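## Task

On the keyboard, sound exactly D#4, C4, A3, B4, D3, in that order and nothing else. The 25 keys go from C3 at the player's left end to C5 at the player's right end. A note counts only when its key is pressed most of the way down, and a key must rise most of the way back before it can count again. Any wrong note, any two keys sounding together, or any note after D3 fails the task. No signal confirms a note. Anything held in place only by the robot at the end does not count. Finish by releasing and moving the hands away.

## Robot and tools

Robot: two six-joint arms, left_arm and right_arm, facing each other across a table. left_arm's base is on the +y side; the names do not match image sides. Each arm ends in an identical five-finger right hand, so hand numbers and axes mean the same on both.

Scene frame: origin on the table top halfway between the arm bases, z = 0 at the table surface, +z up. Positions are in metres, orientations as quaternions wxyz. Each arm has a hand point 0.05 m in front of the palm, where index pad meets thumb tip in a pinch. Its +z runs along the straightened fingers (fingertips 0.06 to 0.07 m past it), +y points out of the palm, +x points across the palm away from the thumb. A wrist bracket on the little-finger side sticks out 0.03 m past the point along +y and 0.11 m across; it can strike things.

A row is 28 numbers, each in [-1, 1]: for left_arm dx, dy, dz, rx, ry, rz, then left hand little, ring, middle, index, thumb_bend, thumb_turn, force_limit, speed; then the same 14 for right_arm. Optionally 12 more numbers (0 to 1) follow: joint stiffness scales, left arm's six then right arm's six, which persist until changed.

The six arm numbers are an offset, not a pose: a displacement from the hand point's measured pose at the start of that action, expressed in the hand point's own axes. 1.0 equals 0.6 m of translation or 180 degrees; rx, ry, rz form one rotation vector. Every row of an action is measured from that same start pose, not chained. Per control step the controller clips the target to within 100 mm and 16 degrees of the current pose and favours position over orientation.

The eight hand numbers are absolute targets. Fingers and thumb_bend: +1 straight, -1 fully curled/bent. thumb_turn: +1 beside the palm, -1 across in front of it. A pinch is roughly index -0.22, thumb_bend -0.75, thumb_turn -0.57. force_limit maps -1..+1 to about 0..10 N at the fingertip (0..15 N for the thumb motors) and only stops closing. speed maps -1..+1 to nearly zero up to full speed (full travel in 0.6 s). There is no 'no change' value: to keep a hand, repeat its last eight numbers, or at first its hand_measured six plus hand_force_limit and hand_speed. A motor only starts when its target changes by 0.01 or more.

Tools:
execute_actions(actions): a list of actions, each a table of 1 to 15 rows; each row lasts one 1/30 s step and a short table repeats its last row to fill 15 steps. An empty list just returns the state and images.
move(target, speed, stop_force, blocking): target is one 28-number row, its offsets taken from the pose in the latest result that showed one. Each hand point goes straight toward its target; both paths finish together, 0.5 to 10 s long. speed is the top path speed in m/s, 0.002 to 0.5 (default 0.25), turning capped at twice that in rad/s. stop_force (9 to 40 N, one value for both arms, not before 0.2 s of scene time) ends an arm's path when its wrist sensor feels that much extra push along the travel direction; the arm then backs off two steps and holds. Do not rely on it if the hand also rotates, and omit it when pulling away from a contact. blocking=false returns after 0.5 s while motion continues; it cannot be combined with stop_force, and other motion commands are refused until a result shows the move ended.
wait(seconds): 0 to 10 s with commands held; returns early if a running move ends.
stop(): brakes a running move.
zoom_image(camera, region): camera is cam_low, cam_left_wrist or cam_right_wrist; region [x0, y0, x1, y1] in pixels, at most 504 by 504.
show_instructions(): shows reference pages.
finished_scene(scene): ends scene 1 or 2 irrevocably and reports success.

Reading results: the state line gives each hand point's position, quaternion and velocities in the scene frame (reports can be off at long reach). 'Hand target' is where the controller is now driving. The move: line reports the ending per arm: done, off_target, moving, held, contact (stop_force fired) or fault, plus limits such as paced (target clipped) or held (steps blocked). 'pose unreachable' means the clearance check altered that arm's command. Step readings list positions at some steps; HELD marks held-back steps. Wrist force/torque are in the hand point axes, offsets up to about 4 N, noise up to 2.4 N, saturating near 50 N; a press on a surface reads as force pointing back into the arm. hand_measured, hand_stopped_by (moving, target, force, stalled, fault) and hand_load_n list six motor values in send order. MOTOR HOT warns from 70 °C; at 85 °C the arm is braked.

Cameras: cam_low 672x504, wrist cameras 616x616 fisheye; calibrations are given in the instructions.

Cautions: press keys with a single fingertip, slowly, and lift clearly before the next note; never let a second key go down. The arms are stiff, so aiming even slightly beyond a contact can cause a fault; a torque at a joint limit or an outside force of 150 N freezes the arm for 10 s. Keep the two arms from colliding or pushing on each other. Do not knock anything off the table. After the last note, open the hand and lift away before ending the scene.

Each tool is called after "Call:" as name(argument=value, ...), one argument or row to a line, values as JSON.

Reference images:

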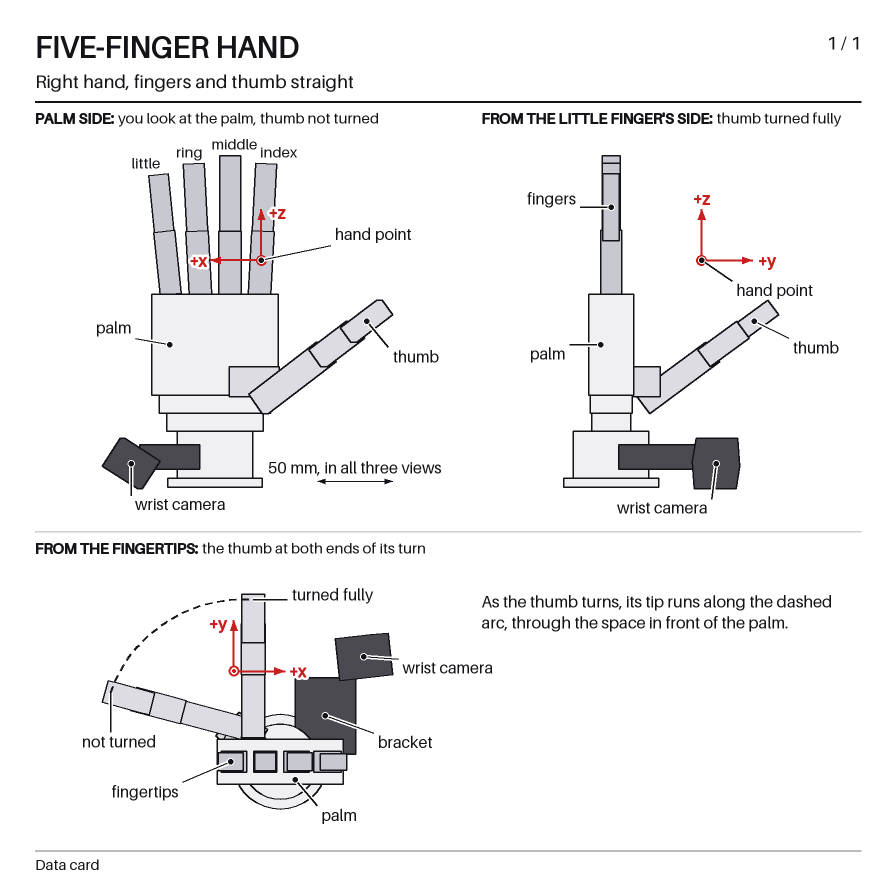

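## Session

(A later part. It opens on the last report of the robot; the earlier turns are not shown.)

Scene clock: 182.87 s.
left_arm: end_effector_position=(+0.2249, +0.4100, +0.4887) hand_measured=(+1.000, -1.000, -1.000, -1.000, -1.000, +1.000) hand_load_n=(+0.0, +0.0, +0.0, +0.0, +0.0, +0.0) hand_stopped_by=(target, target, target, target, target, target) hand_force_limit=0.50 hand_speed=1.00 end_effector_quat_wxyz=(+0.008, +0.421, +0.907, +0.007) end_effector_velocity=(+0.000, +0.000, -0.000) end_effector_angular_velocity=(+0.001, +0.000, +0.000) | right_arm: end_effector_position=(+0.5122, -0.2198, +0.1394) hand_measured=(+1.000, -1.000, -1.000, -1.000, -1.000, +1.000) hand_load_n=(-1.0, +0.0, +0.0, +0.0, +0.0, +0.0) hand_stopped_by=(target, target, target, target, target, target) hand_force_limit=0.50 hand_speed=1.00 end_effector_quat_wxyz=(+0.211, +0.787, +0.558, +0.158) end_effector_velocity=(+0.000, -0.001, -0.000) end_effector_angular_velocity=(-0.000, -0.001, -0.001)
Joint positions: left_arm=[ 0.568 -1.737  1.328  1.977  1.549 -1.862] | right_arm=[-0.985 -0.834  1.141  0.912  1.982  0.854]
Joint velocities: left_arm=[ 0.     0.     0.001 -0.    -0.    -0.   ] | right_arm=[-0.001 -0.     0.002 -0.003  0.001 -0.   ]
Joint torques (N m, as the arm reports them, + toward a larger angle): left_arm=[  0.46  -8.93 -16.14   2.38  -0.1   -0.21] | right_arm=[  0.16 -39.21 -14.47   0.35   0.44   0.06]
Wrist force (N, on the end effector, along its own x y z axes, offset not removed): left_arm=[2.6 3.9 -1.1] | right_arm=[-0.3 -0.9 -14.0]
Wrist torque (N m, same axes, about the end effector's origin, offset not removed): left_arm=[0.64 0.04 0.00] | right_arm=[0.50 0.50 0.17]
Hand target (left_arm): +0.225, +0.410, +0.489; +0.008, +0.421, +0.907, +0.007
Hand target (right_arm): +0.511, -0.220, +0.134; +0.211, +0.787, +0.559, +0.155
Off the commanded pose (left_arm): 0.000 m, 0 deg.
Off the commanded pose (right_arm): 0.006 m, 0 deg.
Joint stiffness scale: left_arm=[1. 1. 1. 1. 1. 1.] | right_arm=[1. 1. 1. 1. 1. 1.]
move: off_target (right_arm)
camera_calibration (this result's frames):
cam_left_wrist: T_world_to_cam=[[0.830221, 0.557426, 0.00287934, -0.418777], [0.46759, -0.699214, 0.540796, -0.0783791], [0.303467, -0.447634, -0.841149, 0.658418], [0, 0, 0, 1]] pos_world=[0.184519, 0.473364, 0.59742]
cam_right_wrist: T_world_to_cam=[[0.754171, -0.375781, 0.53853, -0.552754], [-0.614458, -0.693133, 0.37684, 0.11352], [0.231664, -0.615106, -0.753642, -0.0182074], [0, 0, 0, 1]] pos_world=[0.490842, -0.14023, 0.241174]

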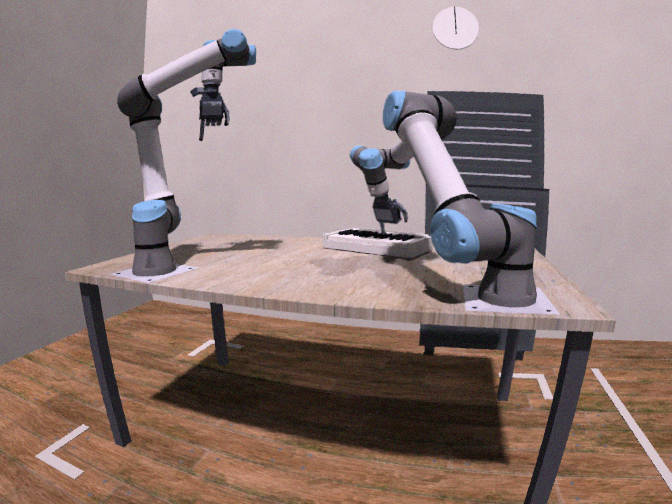

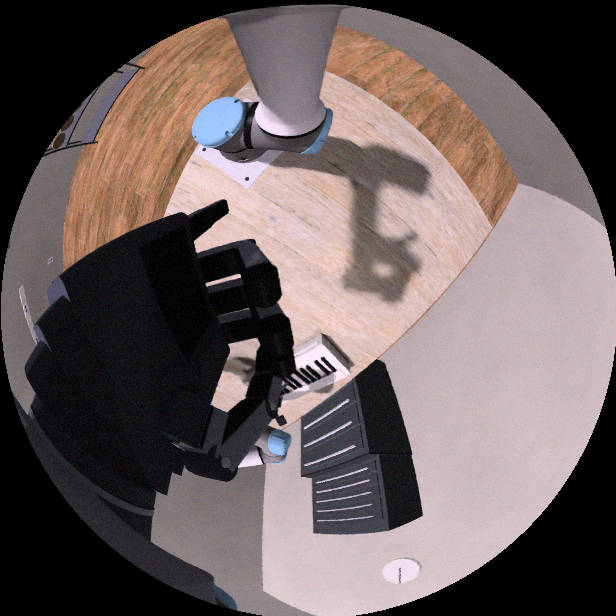

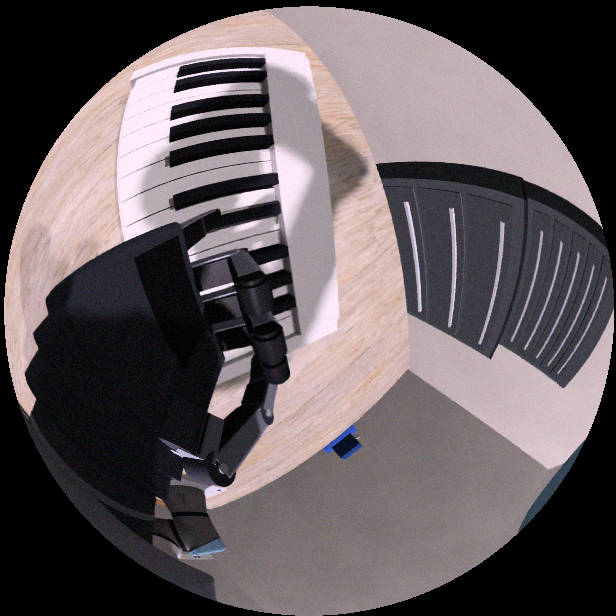

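Call:
move(
  target=[0,0,0,0,0,0,1,-1,-1,-1,-1,1,0.5,1,0,0.0167,-0.029,0.003,-0.004,-0.002,1,-1,-1,-1,-1,1,0.5,1],
  speed=0.1,
)

Call:
move(
  target=[0,0,0,0,0,0,1,-1,-1,-1,-1,1,0.5,1,0.06,-0.0907,-0.036,0,0,0,1,-1,-1,-1,-1,1,0.5,1],
  speed=0.15,
)

Call:
zoom_image(
  camera="cam_right_wrist",
  region=[130, 140, 310, 280],
)

Scene clock: 200.97 s.
left_arm: end_effector_position=(+0.2249, +0.4100, +0.4887) hand_measured=(+1.000, -1.000, -1.000, -1.000, -1.000, +1.000) hand_load_n=(+0.0, +0.0, +0.0, +0.0, +0.0, +0.0) hand_stopped_by=(target, target, target, target, target, target) hand_force_limit=0.50 hand_speed=1.00 end_effector_quat_wxyz=(+0.008, +0.421, +0.907, +0.007) end_effector_velocity=(+0.000, +0.000, +0.000) end_effector_angular_velocity=(-0.000, -0.001, +0.000) | right_arm: end_effector_position=(+0.5117, -0.2203, +0.1574) hand_measured=(+1.000, -1.000, -1.000, -1.000, -1.000, +1.000) hand_load_n=(+0.0, +0.0, +0.0, +0.0, +0.0, +0.0) hand_stopped_by=(target, target, target, target, target, target) hand_force_limit=0.50 hand_speed=1.00 end_effector_quat_wxyz=(+0.211, +0.787, +0.561, +0.149) end_effector_velocity=(-0.001, -0.001, +0.002) end_effector_angular_velocity=(-0.004, +0.008, -0.001)
Joint positions: left_arm=[ 0.568 -1.737  1.328  1.977  1.549 -1.862] | right_arm=[-0.985 -0.838  1.101  0.975  1.982  0.855]
Joint velocities: left_arm=[ 0.  0. -0. -0. -0.  0.] | right_arm=[-0.     0.    -0.005  0.014 -0.     0.001]
Joint torques (N m, as the arm reports them, + toward a larger angle): left_arm=[ -0.51  -9.68 -16.67   2.3   -0.16  -0.2 ] | right_arm=[ -0.38 -43.94 -20.52   2.22   1.12   0.45]
Wrist force (N, on the end effector, along its own x y z axes, offset not removed): left_arm=[-4.5 -0.4 1.6] | right_arm=[1.2 -1.0 -1.9]
Wrist torque (N m, same axes, about the end effector's origin, offset not removed): left_arm=[-0.10 1.04 -0.66] | right_arm=[0.17 -0.05 0.17]
Hand target (left_arm): +0.225, +0.410, +0.489; +0.008, +0.421, +0.907, +0.007
Hand target (right_arm): +0.512, -0.220, +0.159; +0.211, +0.787, +0.560, +0.150
Off the commanded pose (left_arm): 0.000 m, 0 deg.
Off the commanded pose (right_arm): 0.002 m, 0 deg.
Joint stiffness scale: left_arm=[1. 1. 1. 1. 1. 1.] | right_arm=[1. 1. 1. 1. 1. 1.]
move: done
camera_calibration (this result's frames):
cam_left_wrist: T_world_to_cam=[[0.830221, 0.557427, 0.00287957, -0.418777], [0.46759, -0.699214, 0.540796, -0.078379], [0.303467, -0.447634, -0.841149, 0.658418], [0, 0, 0, 1]] pos_world=[0.184519, 0.473364, 0.59742]
cam_right_wrist: T_world_to_cam=[[0.762188, -0.370382, 0.53093, -0.563995], [-0.608894, -0.688659, 0.393697, 0.101623], [0.219811, -0.623351, -0.750411, -0.00106382], [0, 0, 0, 1]] pos_world=[0.491981, -0.139573, 0.258635]

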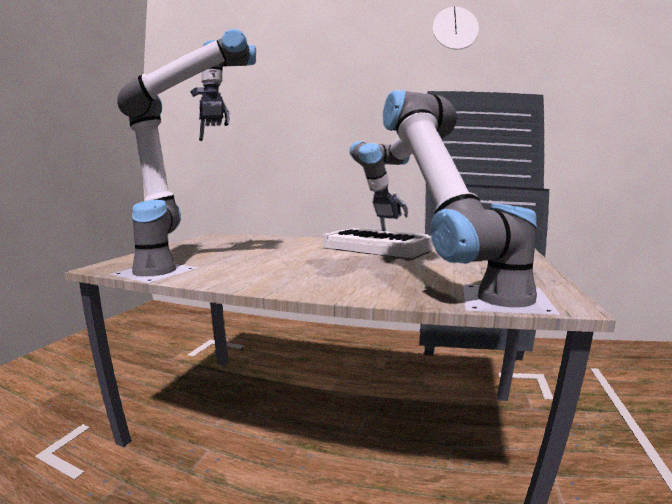

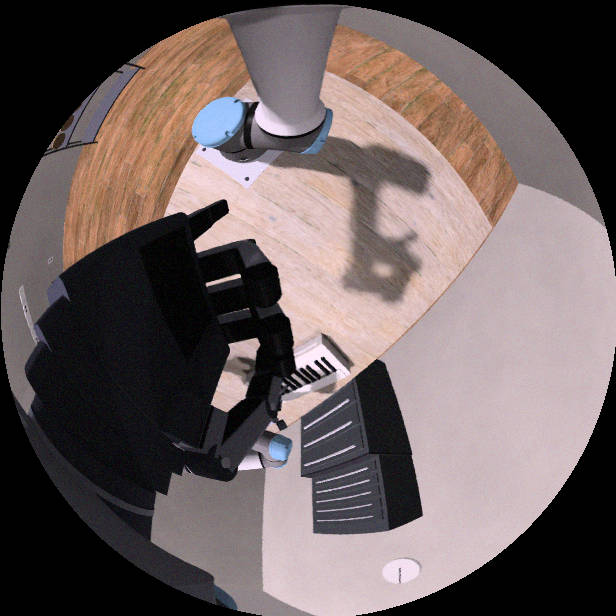

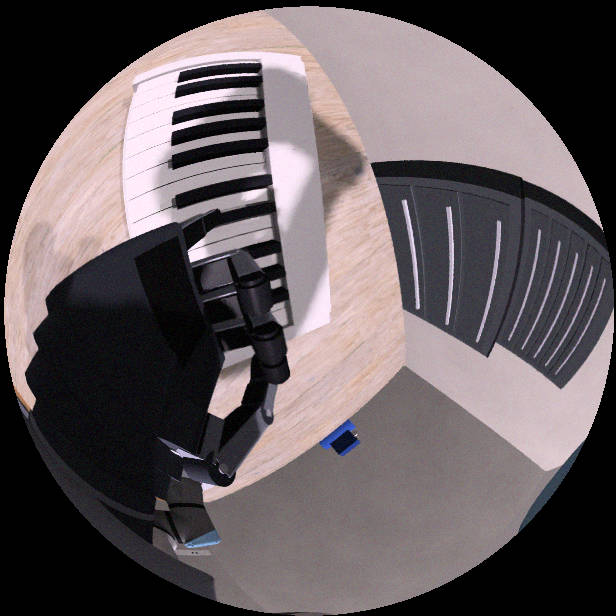

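Scene clock: 201.93 s.
left_arm: end_effector_position=(+0.2249, +0.4100, +0.4887) hand_measured=(+1.000, -1.000, -1.000, -1.000, -1.000, +1.000) hand_load_n=(+0.0, +0.0, +0.0, +0.0, +0.0, +0.0) hand_stopped_by=(target, target, target, target, target, target) hand_force_limit=0.50 hand_speed=1.00 end_effector_quat_wxyz=(+0.008, +0.421, +0.907, +0.007) end_effector_velocity=(+0.000, +0.001, +0.000) end_effector_angular_velocity=(+0.001, -0.001, +0.002) | right_arm: end_effector_position=(+0.4694, -0.1686, +0.1493) hand_measured=(+1.000, -1.000, -1.000, -1.000, -1.000, +1.000) hand_load_n=(+0.0, +0.0, +0.0, +0.0, +0.0, +0.0) hand_stopped_by=(target, target, target, target, target, target) hand_force_limit=0.50 hand_speed=1.00 end_effector_quat_wxyz=(+0.211, +0.787, +0.561, +0.150) end_effector_velocity=(+0.000, -0.002, +0.001) end_effector_angular_velocity=(-0.001, +0.001, -0.021)
Joint positions: left_arm=[ 0.568 -1.737  1.328  1.977  1.549 -1.862] | right_arm=[-0.869 -0.793  1.054  1.026  2.016  0.975]
Joint velocities: left_arm=[ 0.002 -0.    -0.     0.001 -0.001 -0.   ] | right_arm=[-0.001  0.007 -0.013  0.017  0.005  0.022]
Joint torques (N m, as the arm reports them, + toward a larger angle): left_arm=[  1.17  -8.92 -15.99   2.17  -0.03  -0.35] | right_arm=[  1.8  -41.16 -21.01   2.09   0.93   0.23]
Wrist force (N, on the end effector, along its own x y z axes, offset not removed): left_arm=[-3.5 3.4 -1.7] | right_arm=[0.6 -2.6 -1.3]
Wrist torque (N m, same axes, about the end effector's origin, offset not removed): left_arm=[0.70 0.90 -0.46] | right_arm=[-0.34 0.18 0.11]
Hand target (left_arm): +0.225, +0.410, +0.489; +0.008, +0.421, +0.907, +0.007
Hand target (right_arm): +0.469, -0.167, +0.149; +0.211, +0.787, +0.561, +0.149
Off the commanded pose (left_arm): 0.000 m, 0 deg.
Off the commanded pose (right_arm): 0.002 m, 0 deg.
Joint stiffness scale: left_arm=[1. 1. 1. 1. 1. 1.] | right_arm=[1. 1. 1. 1. 1. 1.]
move: done
camera_calibration (this result's frames):
cam_left_wrist: T_world_to_cam=[[0.830221, 0.557426, 0.00287945, -0.418777], [0.46759, -0.699214, 0.540796, -0.0783791], [0.303467, -0.447634, -0.841149, 0.658418], [0, 0, 0, 1]] pos_world=[0.184519, 0.473364, 0.59742]
cam_right_wrist: T_world_to_cam=[[0.762242, -0.370579, 0.530715, -0.508342], [-0.608576, -0.689593, 0.392552, 0.114501], [0.220506, -0.6222, -0.751162, 0.0343571], [0, 0, 0, 1]] pos_world=[0.449586, -0.088045, 0.250645]

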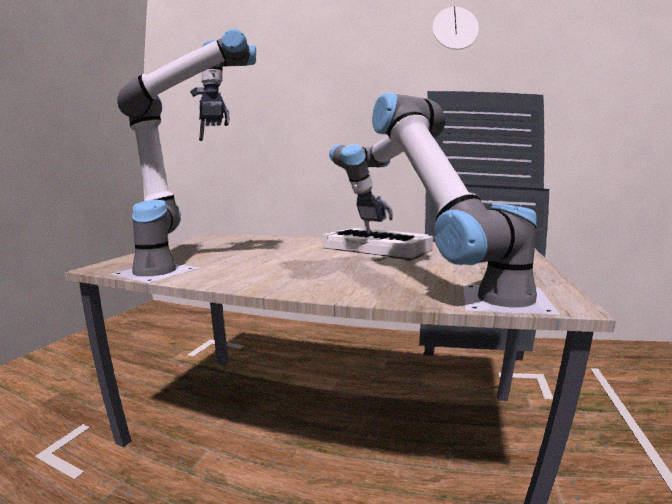

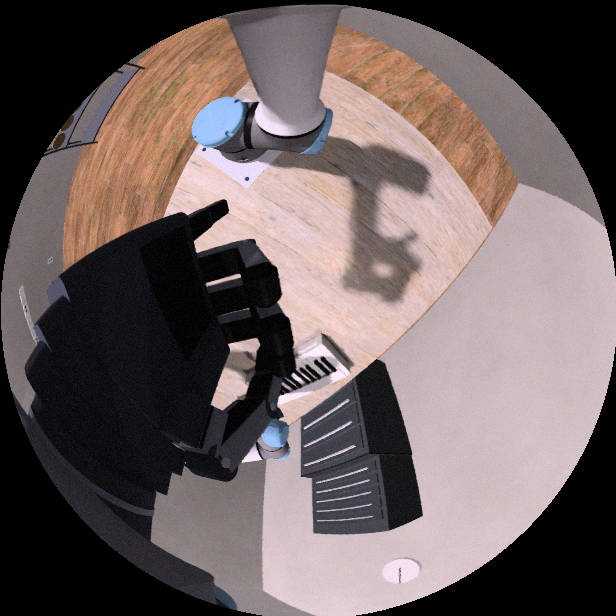

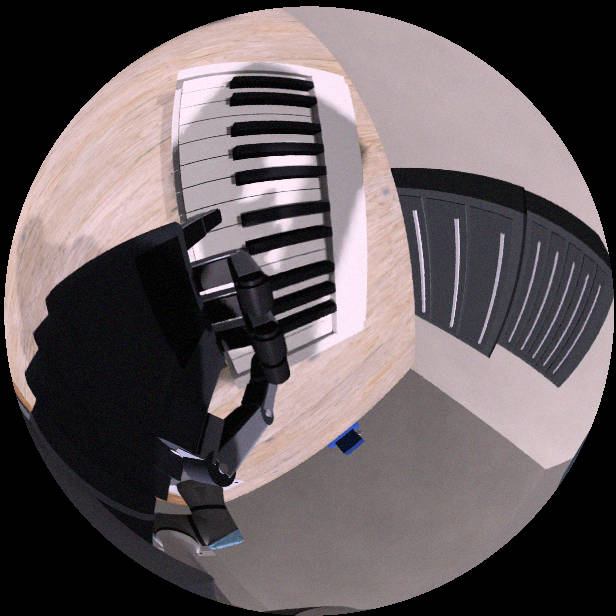

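Region (130, 140, 310, 280) of cam_right_wrist's 616x616 image, scaled by 2.800, with more detail than that image has.

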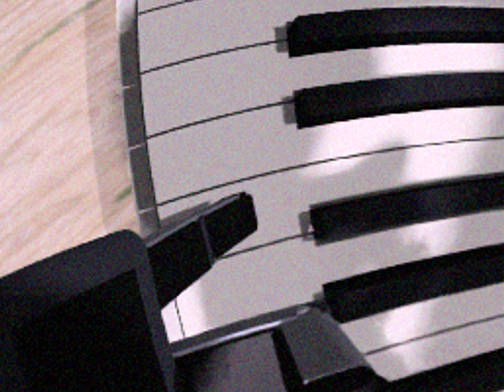

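Call:
move(
  target=[0,0,0,0,0,0,1,-1,-1,-1,-1,1,0.5,1,0.007,-0.005,0.02,0,0,0,1,-1,-1,-1,-1,1,0.5,1],
  speed=0.05,
)

Call:
zoom_image(
  camera="cam_right_wrist",
  region=[130, 140, 310, 280],
)

Scene clock: 221.17 s.
left_arm: end_effector_position=(+0.2249, +0.4100, +0.4887) hand_measured=(+1.000, -1.000, -1.000, -1.000, -1.000, +1.000) hand_load_n=(+0.0, +0.0, +0.0, +0.0, +0.0, +0.0) hand_stopped_by=(target, target, target, target, target, target) hand_force_limit=0.50 hand_speed=1.00 end_effector_quat_wxyz=(+0.008, +0.421, +0.907, +0.007) end_effector_velocity=(-0.000, +0.000, -0.001) end_effector_angular_velocity=(+0.003, +0.002, -0.000) | right_arm: end_effector_position=(+0.4726, -0.1656, +0.1383) hand_measured=(+1.000, -1.000, -1.000, -1.000, -1.000, +1.000) hand_load_n=(+0.0, +0.0, +0.0, +0.0, +0.0, +0.0) hand_stopped_by=(target, target, target, target, target, target) hand_force_limit=0.50 hand_speed=1.00 end_effector_quat_wxyz=(+0.211, +0.786, +0.561, +0.150) end_effector_velocity=(+0.001, +0.002, +0.001) end_effector_angular_velocity=(+0.005, -0.004, +0.003)
Joint positions: left_arm=[ 0.568 -1.737  1.328  1.977  1.549 -1.862] | right_arm=[-0.869 -0.773  1.048  1.013  2.017  0.975]
Joint velocities: left_arm=[-0.    -0.     0.004 -0.     0.     0.   ] | right_arm=[ 0.001 -0.    -0.004 -0.004 -0.002 -0.002]
Joint torques (N m, as the arm reports them, + toward a larger angle): left_arm=[  0.22  -9.32 -16.5    2.19  -0.21  -0.18] | right_arm=[ -1.99 -42.26 -20.9    1.48   0.42  -0.26]
Wrist force (N, on the end effector, along its own x y z axes, offset not removed): left_arm=[0.2 0.4 -2.9] | right_arm=[3.1 -2.6 -2.2]
Wrist torque (N m, same axes, about the end effector's origin, offset not removed): left_arm=[0.24 0.09 -0.31] | right_arm=[-0.17 -0.23 0.24]
Hand target (left_arm): +0.225, +0.410, +0.489; +0.008, +0.421, +0.907, +0.007
Hand target (right_arm): +0.474, -0.166, +0.137; +0.211, +0.787, +0.561, +0.150
Off the commanded pose (left_arm): 0.000 m, 0 deg.
Off the commanded pose (right_arm): 0.002 m, 0 deg.
Joint stiffness scale: left_arm=[1. 1. 1. 1. 1. 1.] | right_arm=[1. 1. 1. 1. 1. 1.]
move: done
camera_calibration (this result's frames):
cam_left_wrist: T_world_to_cam=[[0.830221, 0.557426, 0.00287953, -0.418777], [0.46759, -0.699214, 0.540796, -0.078379], [0.303467, -0.447634, -0.841149, 0.658418], [0, 0, 0, 1]] pos_world=[0.184519, 0.473364, 0.59742]
cam_right_wrist: T_world_to_cam=[[0.762823, -0.36926, 0.5308, -0.503854], [-0.607731, -0.689784, 0.393523, 0.122222], [0.220825, -0.622772, -0.750594, 0.0268715], [0, 0, 0, 1]] pos_world=[0.452696, -0.0850115, 0.239518]

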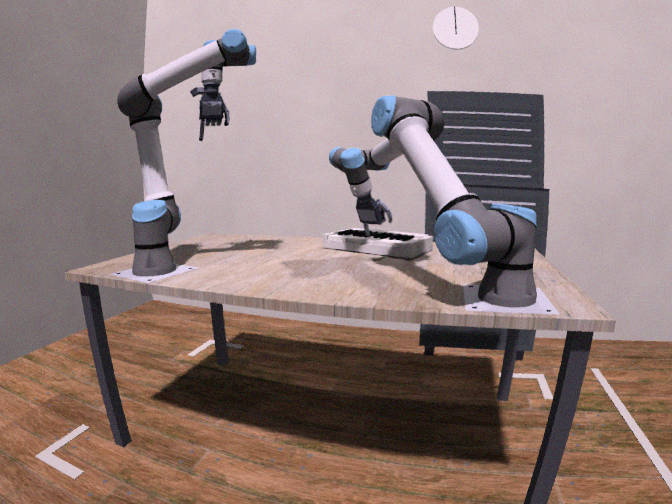

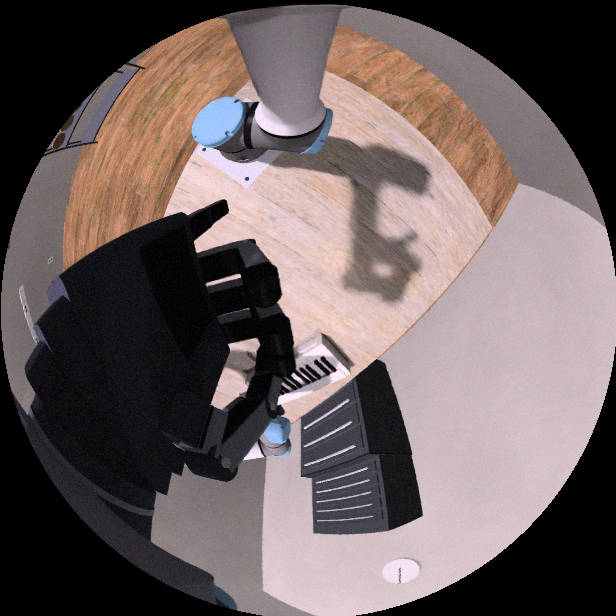

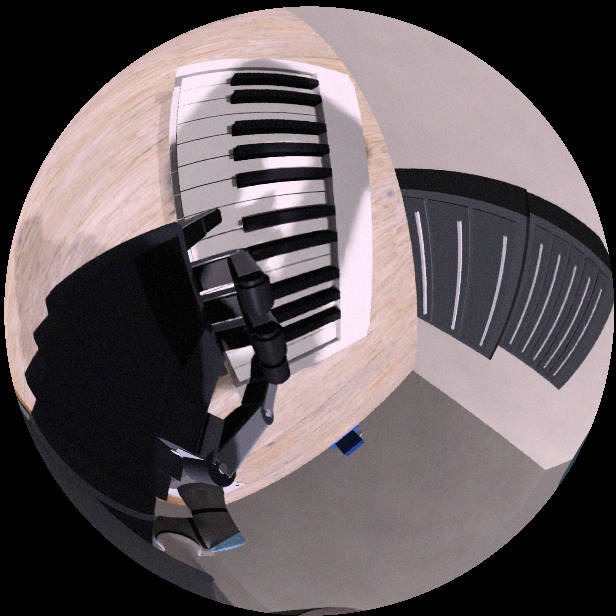

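Region (130, 140, 310, 280) of cam_right_wrist's 616x616 image, scaled by 2.800, with more detail than that image has.

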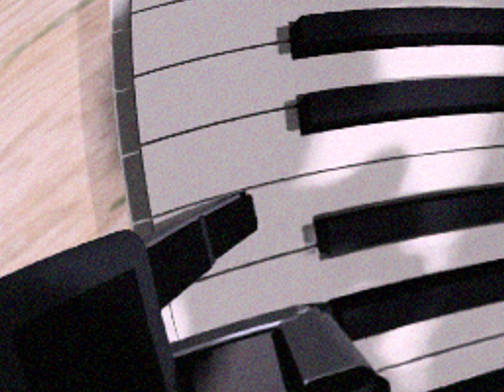

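Call:
move(
  target=[0,0,0,0,0,0,1,-1,-1,-1,-1,1,0.5,1,-0.006,-0.017,0.029,0,0,0,1,-1,-1,-1,-1,1,0.5,1],
  speed=0.012,
  stop_force=10,
)

Call:
zoom_image(
  camera="cam_right_wrist",
  region=[130, 140, 310, 280],
)

Scene clock: 229.17 s.
left_arm: end_effector_position=(+0.2249, +0.4100, +0.4887) hand_measured=(+1.000, -1.000, -1.000, -1.000, -1.000, +1.000) hand_load_n=(+0.0, +0.0, +0.0, +0.0, +0.0, +0.0) hand_stopped_by=(target, target, target, target, target, target) hand_force_limit=0.50 hand_speed=1.00 end_effector_quat_wxyz=(+0.008, +0.421, +0.907, +0.007) end_effector_velocity=(+0.000, +0.000, +0.000) end_effector_angular_velocity=(-0.000, -0.001, +0.000) | right_arm: end_effector_position=(+0.4713, -0.1667, +0.1239) hand_measured=(+1.000, -1.000, -1.000, -1.000, -1.000, +1.000) hand_load_n=(-2.0, +0.0, +0.0, +0.0, +0.0, +0.0) hand_stopped_by=(target, target, target, target, target, target) hand_force_limit=0.50 hand_speed=1.00 end_effector_quat_wxyz=(+0.211, +0.786, +0.561, +0.154) end_effector_velocity=(-0.001, -0.000, -0.002) end_effector_angular_velocity=(+0.003, -0.002, +0.001)
Joint positions: left_arm=[ 0.568 -1.737  1.328  1.977  1.549 -1.862] | right_arm=[-0.869 -0.772  1.084  0.967  2.017  0.972]
Joint velocities: left_arm=[ 0.    -0.    -0.001 -0.    -0.001  0.   ] | right_arm=[-0.    -0.003  0.008 -0.01  -0.001 -0.001]
Joint torques (N m, as the arm reports them, + toward a larger angle): left_arm=[  0.51  -9.18 -15.94   2.3   -0.23  -0.19] | right_arm=[ -2.95 -40.32 -13.72   0.86   0.42  -0.42]
Wrist force (N, on the end effector, along its own x y z axes, offset not removed): left_arm=[3.2 1.9 -3.5] | right_arm=[3.6 0.0 -12.9]
Wrist torque (N m, same axes, about the end effector's origin, offset not removed): left_arm=[0.66 0.01 0.01] | right_arm=[0.42 0.05 0.54]
Hand target (left_arm): +0.225, +0.410, +0.489; +0.008, +0.421, +0.907, +0.007
Hand target (right_arm): +0.471, -0.169, +0.118; +0.211, +0.786, +0.561, +0.150
Off the commanded pose (left_arm): 0.000 m, 0 deg.
Off the commanded pose (right_arm): 0.006 m, 0 deg.
Joint stiffness scale: left_arm=[1. 1. 1. 1. 1. 1.] | right_arm=[1. 1. 1. 1. 1. 1.]
move: off_target (right_arm)
camera_calibration (this result's frames):
cam_left_wrist: T_world_to_cam=[[0.830221, 0.557426, 0.00287966, -0.418777], [0.46759, -0.699214, 0.540796, -0.0783789], [0.303467, -0.447634, -0.841149, 0.658418], [0, 0, 0, 1]] pos_world=[0.184519, 0.473364, 0.59742]
cam_right_wrist: T_world_to_cam=[[0.760071, -0.370327, 0.533995, -0.494919], [-0.608902, -0.692907, 0.386159, 0.127277], [0.227003, -0.618659, -0.752151, 0.0136698], [0, 0, 0, 1]] pos_world=[0.45057, -0.0866334, 0.225417]

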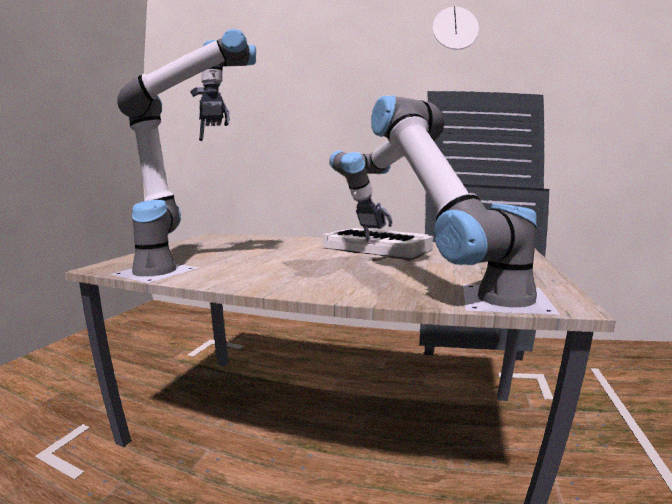

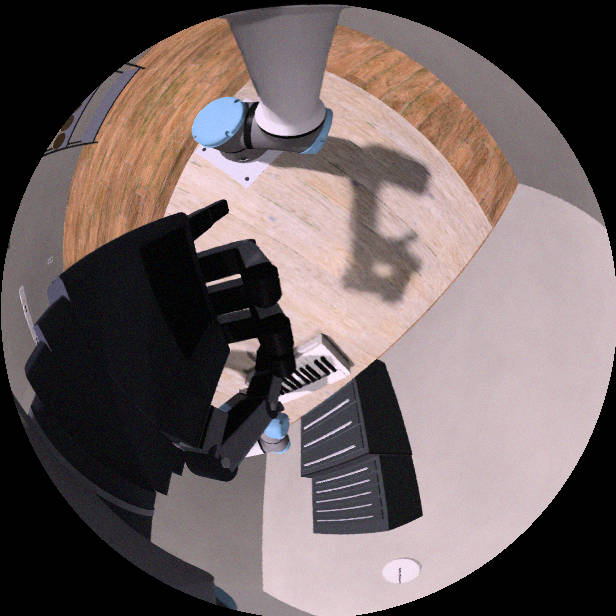

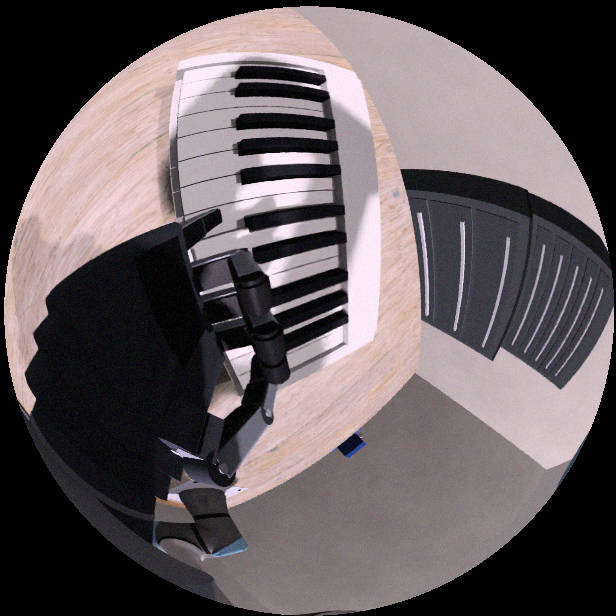

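Region (130, 140, 310, 280) of cam_right_wrist's 616x616 image, scaled by 2.800, with more detail than that image has.

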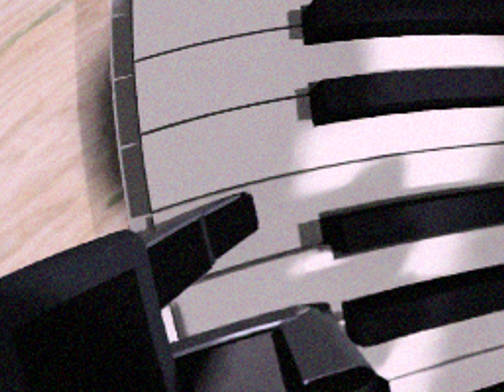

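Call:
move(
  target=[0,0,0,0,0,0,1,-1,-1,-1,-1,1,0.5,1,0,0.015,-0.026,0.0015,-0.002,-0.001,1,-1,-1,-1,-1,1,0.5,1],
  speed=0.1,
)

Call:
move(
  target=[0,0,0,0,0,0,1,-1,-1,-1,-1,1,0.5,1,0.079,0,0,0,0,0,1,-1,-1,-1,-1,1,0.5,1],
  speed=0.1,
)

Call:
zoom_image(
  camera="cam_right_wrist",
  region=[130, 140, 310, 280],
)

Scene clock: 240.57 s.
left_arm: end_effector_position=(+0.2249, +0.4100, +0.4887) hand_measured=(+1.000, -1.000, -1.000, -1.000, -1.000, +1.000) hand_load_n=(+0.0, +0.0, +0.0, +0.0, +0.0, +0.0) hand_stopped_by=(target, target, target, target, target, target) hand_force_limit=0.50 hand_speed=1.00 end_effector_quat_wxyz=(+0.008, +0.421, +0.907, +0.007) end_effector_velocity=(+0.000, +0.000, +0.001) end_effector_angular_velocity=(-0.002, -0.001, +0.000) | right_arm: end_effector_position=(+0.4709, -0.1670, +0.1399) hand_measured=(+1.000, -1.000, -1.000, -1.000, -1.000, +1.000) hand_load_n=(+0.0, +0.0, +0.0, +0.0, +0.0, +0.0) hand_stopped_by=(target, target, target, target, target, target) hand_force_limit=0.50 hand_speed=1.00 end_effector_quat_wxyz=(+0.211, +0.786, +0.562, +0.149) end_effector_velocity=(-0.001, -0.001, +0.002) end_effector_angular_velocity=(-0.005, +0.008, -0.001)
Joint positions: left_arm=[ 0.568 -1.737  1.328  1.977  1.549 -1.862] | right_arm=[-0.869 -0.78   1.056  1.013  2.017  0.972]
Joint velocities: left_arm=[ 0.    -0.    -0.003  0.001 -0.     0.   ] | right_arm=[-0.001 -0.    -0.004  0.013 -0.001  0.001]
Joint torques (N m, as the arm reports them, + toward a larger angle): left_arm=[  0.54  -9.34 -16.53   2.23  -0.21  -0.24] | right_arm=[ -0.03 -46.33 -22.31   2.08   0.47   0.32]
Wrist force (N, on the end effector, along its own x y z axes, offset not removed): left_arm=[-3.2 1.5 -5.0] | right_arm=[2.5 -2.3 -2.5]
Wrist torque (N m, same axes, about the end effector's origin, offset not removed): left_arm=[0.52 0.88 -0.45] | right_arm=[-0.13 -0.30 0.13]
Hand target (left_arm): +0.225, +0.410, +0.489; +0.008, +0.421, +0.907, +0.007
Hand target (right_arm): +0.471, -0.167, +0.142; +0.211, +0.786, +0.562, +0.150
Off the commanded pose (left_arm): 0.000 m, 0 deg.
Off the commanded pose (right_arm): 0.002 m, 0 deg.
Joint stiffness scale: left_arm=[1. 1. 1. 1. 1. 1.] | right_arm=[1. 1. 1. 1. 1. 1.]
move: done
camera_calibration (this result's frames):
cam_left_wrist: T_world_to_cam=[[0.830221, 0.557427, 0.00287963, -0.418777], [0.46759, -0.699214, 0.540795, -0.0783789], [0.303467, -0.447633, -0.841149, 0.658418], [0, 0, 0, 1]] pos_world=[0.184519, 0.473364, 0.59742]
cam_right_wrist: T_world_to_cam=[[0.764404, -0.366567, 0.530392, -0.504188], [-0.605687, -0.690232, 0.395882, 0.118239], [0.220976, -0.623865, -0.749641, 0.0271835], [0, 0, 0, 1]] pos_world=[0.451012, -0.0862476, 0.240986]

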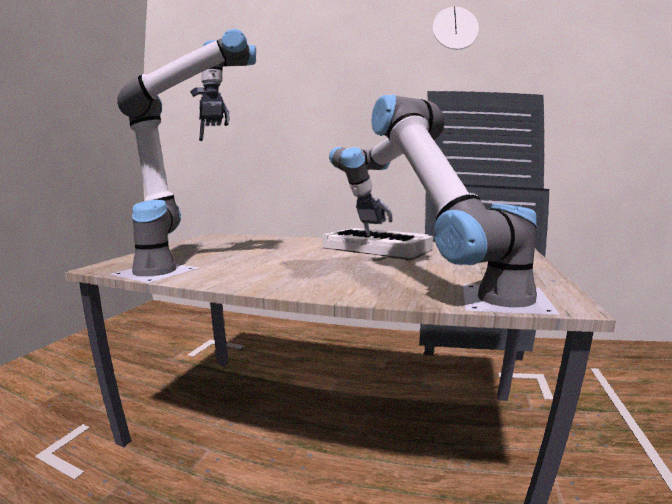

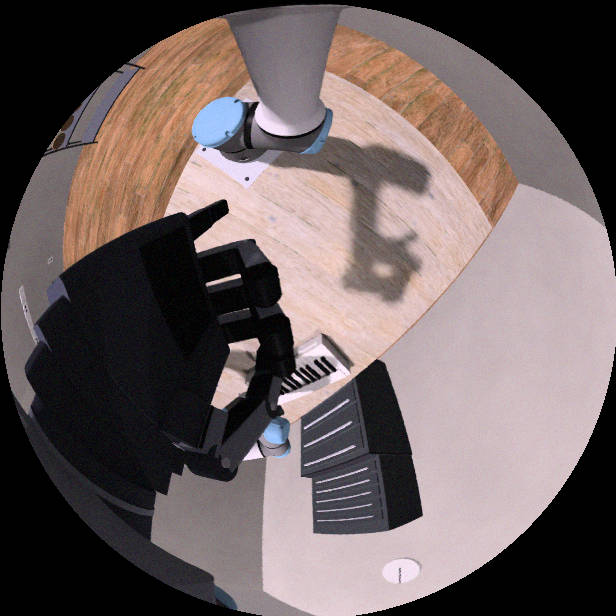

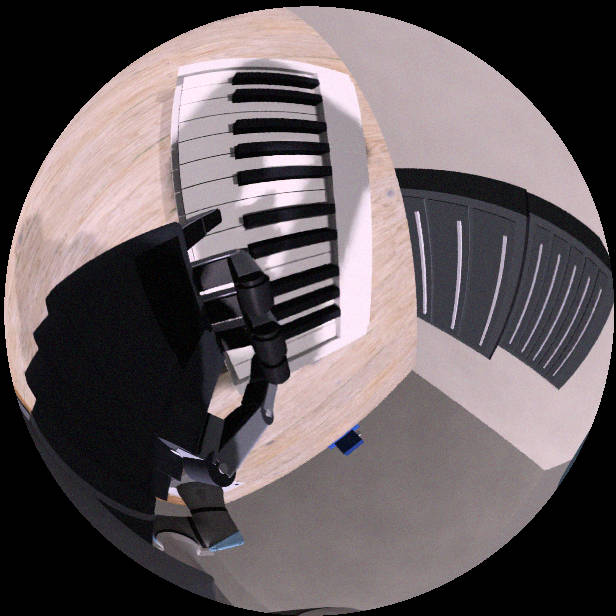

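Scene clock: 241.57 s.
left_arm: end_effector_position=(+0.2249, +0.4100, +0.4887) hand_measured=(+1.000, -1.000, -1.000, -1.000, -1.000, +1.000) hand_load_n=(+0.0, +0.0, +0.0, +0.0, +0.0, +0.0) hand_stopped_by=(target, target, target, target, target, target) hand_force_limit=0.50 hand_speed=1.00 end_effector_quat_wxyz=(+0.008, +0.421, +0.907, +0.007) end_effector_velocity=(-0.000, -0.000, -0.000) end_effector_angular_velocity=(-0.001, +0.000, +0.001) | right_arm: end_effector_position=(+0.4869, -0.1237, +0.1400) hand_measured=(+1.000, -1.000, -1.000, -1.000, -1.000, +1.000) hand_load_n=(+0.0, +0.0, +0.0, +0.0, +0.0, +0.0) hand_stopped_by=(target, target, target, target, target, target) hand_force_limit=0.50 hand_speed=1.00 end_effector_quat_wxyz=(+0.211, +0.786, +0.562, +0.150) end_effector_velocity=(+0.002, +0.001, +0.003) end_effector_angular_velocity=(-0.006, +0.008, -0.011)
Joint positions: left_arm=[ 0.568 -1.737  1.328  1.977  1.549 -1.862] | right_arm=[-0.833 -0.649  0.82   1.133  2.026  1.011]
Joint velocities: left_arm=[ 0.001 -0.    -0.    -0.001  0.001 -0.   ] | right_arm=[-0.001  0.017 -0.039  0.036  0.002  0.011]
Joint torques (N m, as the arm reports them, + toward a larger angle): left_arm=[  0.62 -10.03 -16.49   2.26  -0.2   -0.2 ] | right_arm=[  2.65 -47.46 -22.43   2.16   1.03   0.19]
Wrist force (N, on the end effector, along its own x y z axes, offset not removed): left_arm=[1.7 -0.2 0.1] | right_arm=[1.0 -1.6 -2.1]
Wrist torque (N m, same axes, about the end effector's origin, offset not removed): left_arm=[0.01 -0.08 -0.20] | right_arm=[-0.05 -0.06 0.05]
Hand target (left_arm): +0.225, +0.410, +0.489; +0.008, +0.421, +0.907, +0.007
Hand target (right_arm): +0.486, -0.122, +0.140; +0.211, +0.786, +0.562, +0.149
Off the commanded pose (left_arm): 0.000 m, 0 deg.
Off the commanded pose (right_arm): 0.002 m, 0 deg.
Joint stiffness scale: left_arm=[1. 1. 1. 1. 1. 1.] | right_arm=[1. 1. 1. 1. 1. 1.]
move: done
camera_calibration (this result's frames):
cam_left_wrist: T_world_to_cam=[[0.830221, 0.557426, 0.00287979, -0.418777], [0.46759, -0.699214, 0.540796, -0.0783789], [0.303467, -0.447633, -0.841149, 0.658418], [0, 0, 0, 1]] pos_world=[0.184519, 0.473364, 0.59742]
cam_right_wrist: T_world_to_cam=[[0.763384, -0.368117, 0.530787, -0.500336], [-0.606609, -0.690924, 0.393254, 0.158553], [0.22197, -0.622184, -0.750744, 0.0506785], [0, 0, 0, 1]] pos_world=[0.466879, -0.0431026, 0.241267]

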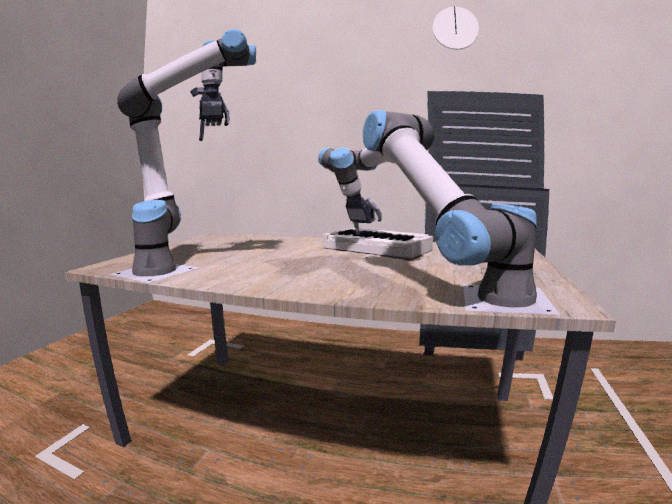

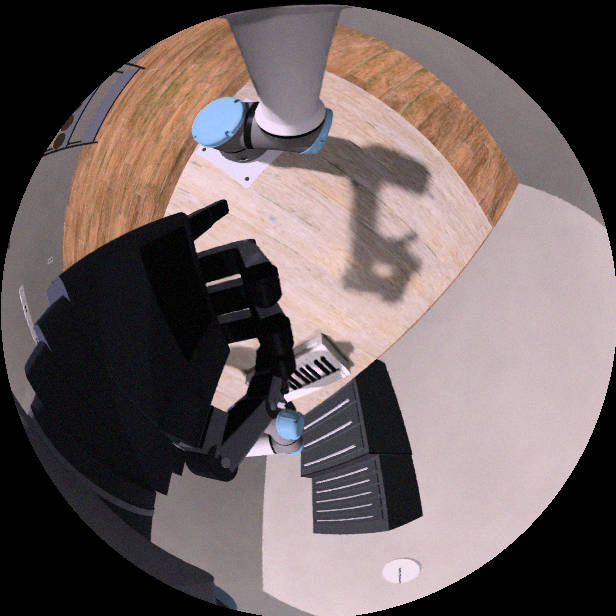

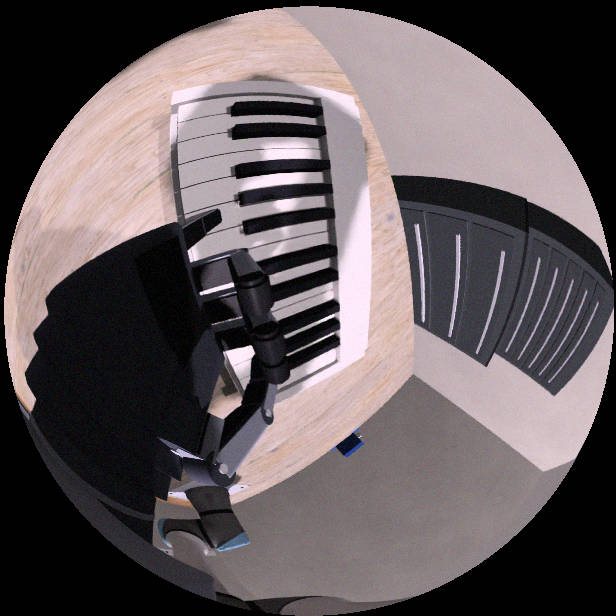

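Region (130, 140, 310, 280) of cam_right_wrist's 616x616 image, scaled by 2.800, with more detail than that image has.

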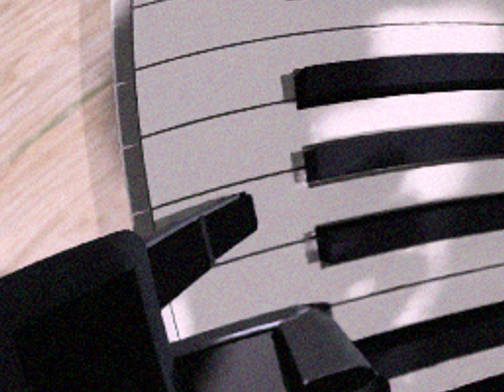

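Call:
move(
  target=[0,0,0,0,0,0,1,-1,-1,-1,-1,1,0.5,1,0.002,-0.017,0.03,0,0,0,1,-1,-1,-1,-1,1,0.5,1],
  speed=0.02,
  stop_force=10,
)

Call:
zoom_image(
  camera="cam_right_wrist",
  region=[130, 140, 310, 280],
)

Scene clock: 262.80 s.
left_arm: end_effector_position=(+0.2249, +0.4100, +0.4887) hand_measured=(+1.000, -1.000, -1.000, -1.000, -1.000, +1.000) hand_load_n=(+0.0, +0.0, +0.0, +0.0, +0.0, +0.0) hand_stopped_by=(target, target, target, target, target, target) hand_force_limit=0.50 hand_speed=1.00 end_effector_quat_wxyz=(+0.008, +0.421, +0.907, +0.007) end_effector_velocity=(-0.000, -0.000, -0.000) end_effector_angular_velocity=(-0.001, +0.001, -0.001) | right_arm: end_effector_position=(+0.4879, -0.1227, +0.1244) hand_measured=(+1.000, -1.000, -1.000, -1.000, -1.000, +1.000) hand_load_n=(-0.5, +0.0, +0.0, +0.0, +0.0, +0.0) hand_stopped_by=(target, target, target, target, target, target) hand_force_limit=0.50 hand_speed=1.00 end_effector_quat_wxyz=(+0.211, +0.786, +0.561, +0.152) end_effector_velocity=(-0.001, +0.001, -0.002) end_effector_angular_velocity=(+0.001, +0.000, +0.002)
Joint positions: left_arm=[ 0.568 -1.737  1.328  1.977  1.549 -1.862] | right_arm=[-0.833 -0.638  0.839  1.099  2.026  1.013]
Joint velocities: left_arm=[-0.001 -0.     0.    -0.     0.001  0.   ] | right_arm=[ 0.002 -0.     0.004 -0.005 -0.001 -0.   ]
Joint torques (N m, as the arm reports them, + toward a larger angle): left_arm=[  0.34  -9.75 -16.19   2.31  -0.23  -0.19] | right_arm=[ -0.85 -44.56 -15.81  -0.12   0.57  -0.3 ]
Wrist force (N, on the end effector, along its own x y z axes, offset not removed): left_arm=[-2.3 -1.9 0.2] | right_arm=[-1.1 -0.1 -12.7]
Wrist torque (N m, same axes, about the end effector's origin, offset not removed): left_arm=[-0.25 0.51 -0.53] | right_arm=[0.66 0.15 0.06]
Hand target (left_arm): +0.225, +0.410, +0.489; +0.008, +0.421, +0.907, +0.007
Hand target (right_arm): +0.487, -0.123, +0.119; +0.211, +0.786, +0.562, +0.150
Off the commanded pose (left_arm): 0.000 m, 0 deg.
Off the commanded pose (right_arm): 0.005 m, 0 deg.
Joint stiffness scale: left_arm=[1. 1. 1. 1. 1. 1.] | right_arm=[1. 1. 1. 1. 1. 1.]
move: off_target (right_arm)
camera_calibration (this result's frames):
cam_left_wrist: T_world_to_cam=[[0.830221, 0.557427, 0.00287967, -0.418777], [0.46759, -0.699214, 0.540796, -0.0783791], [0.303467, -0.447634, -0.841149, 0.658418], [0, 0, 0, 1]] pos_world=[0.184519, 0.473364, 0.59742]
cam_right_wrist: T_world_to_cam=[[0.761232, -0.370437, 0.532262, -0.491871], [-0.608642, -0.691382, 0.389289, 0.167392], [0.223789, -0.620296, -0.751765, 0.038853], [0, 0, 0, 1]] pos_world=[0.467615, -0.042375, 0.225849]

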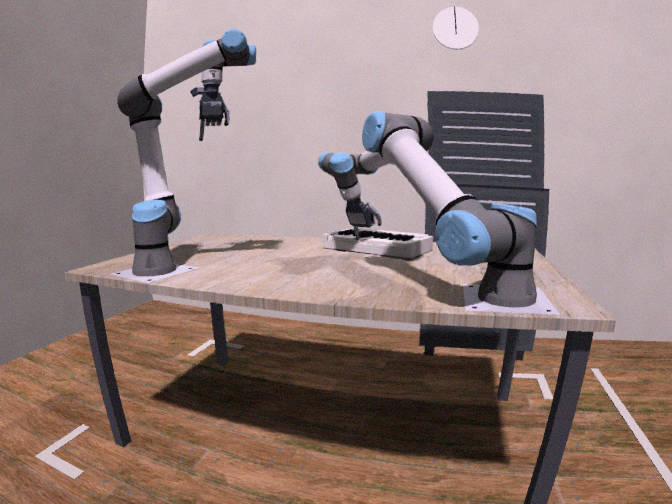

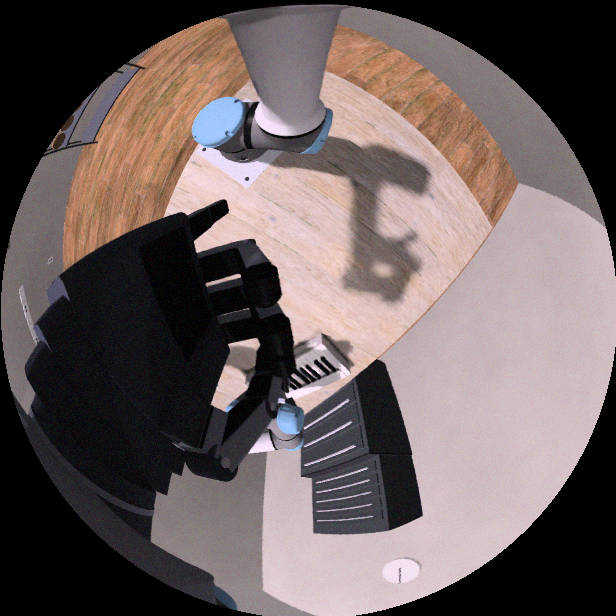

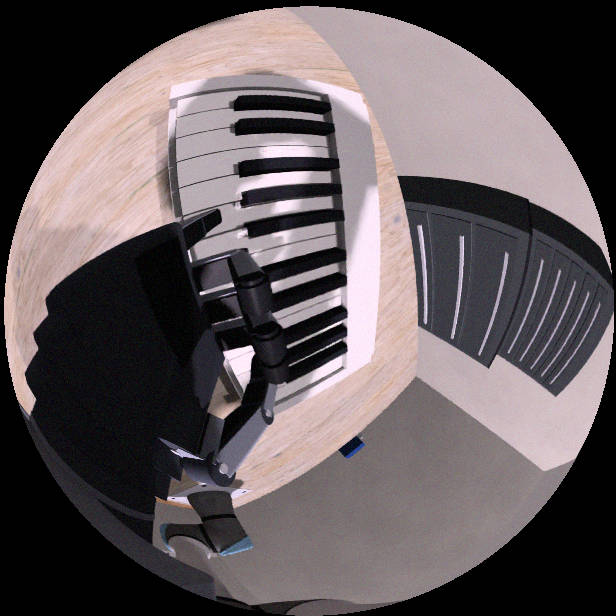

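Region (130, 140, 310, 280) of cam_right_wrist's 616x616 image, scaled by 2.800, with more detail than that image has.

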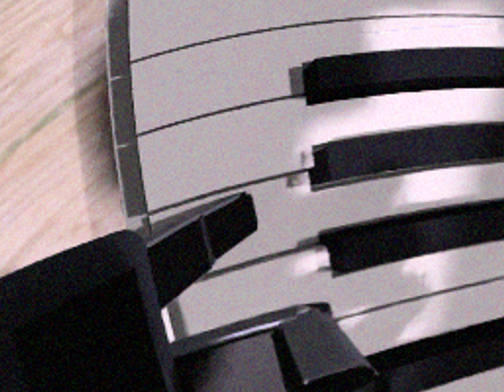

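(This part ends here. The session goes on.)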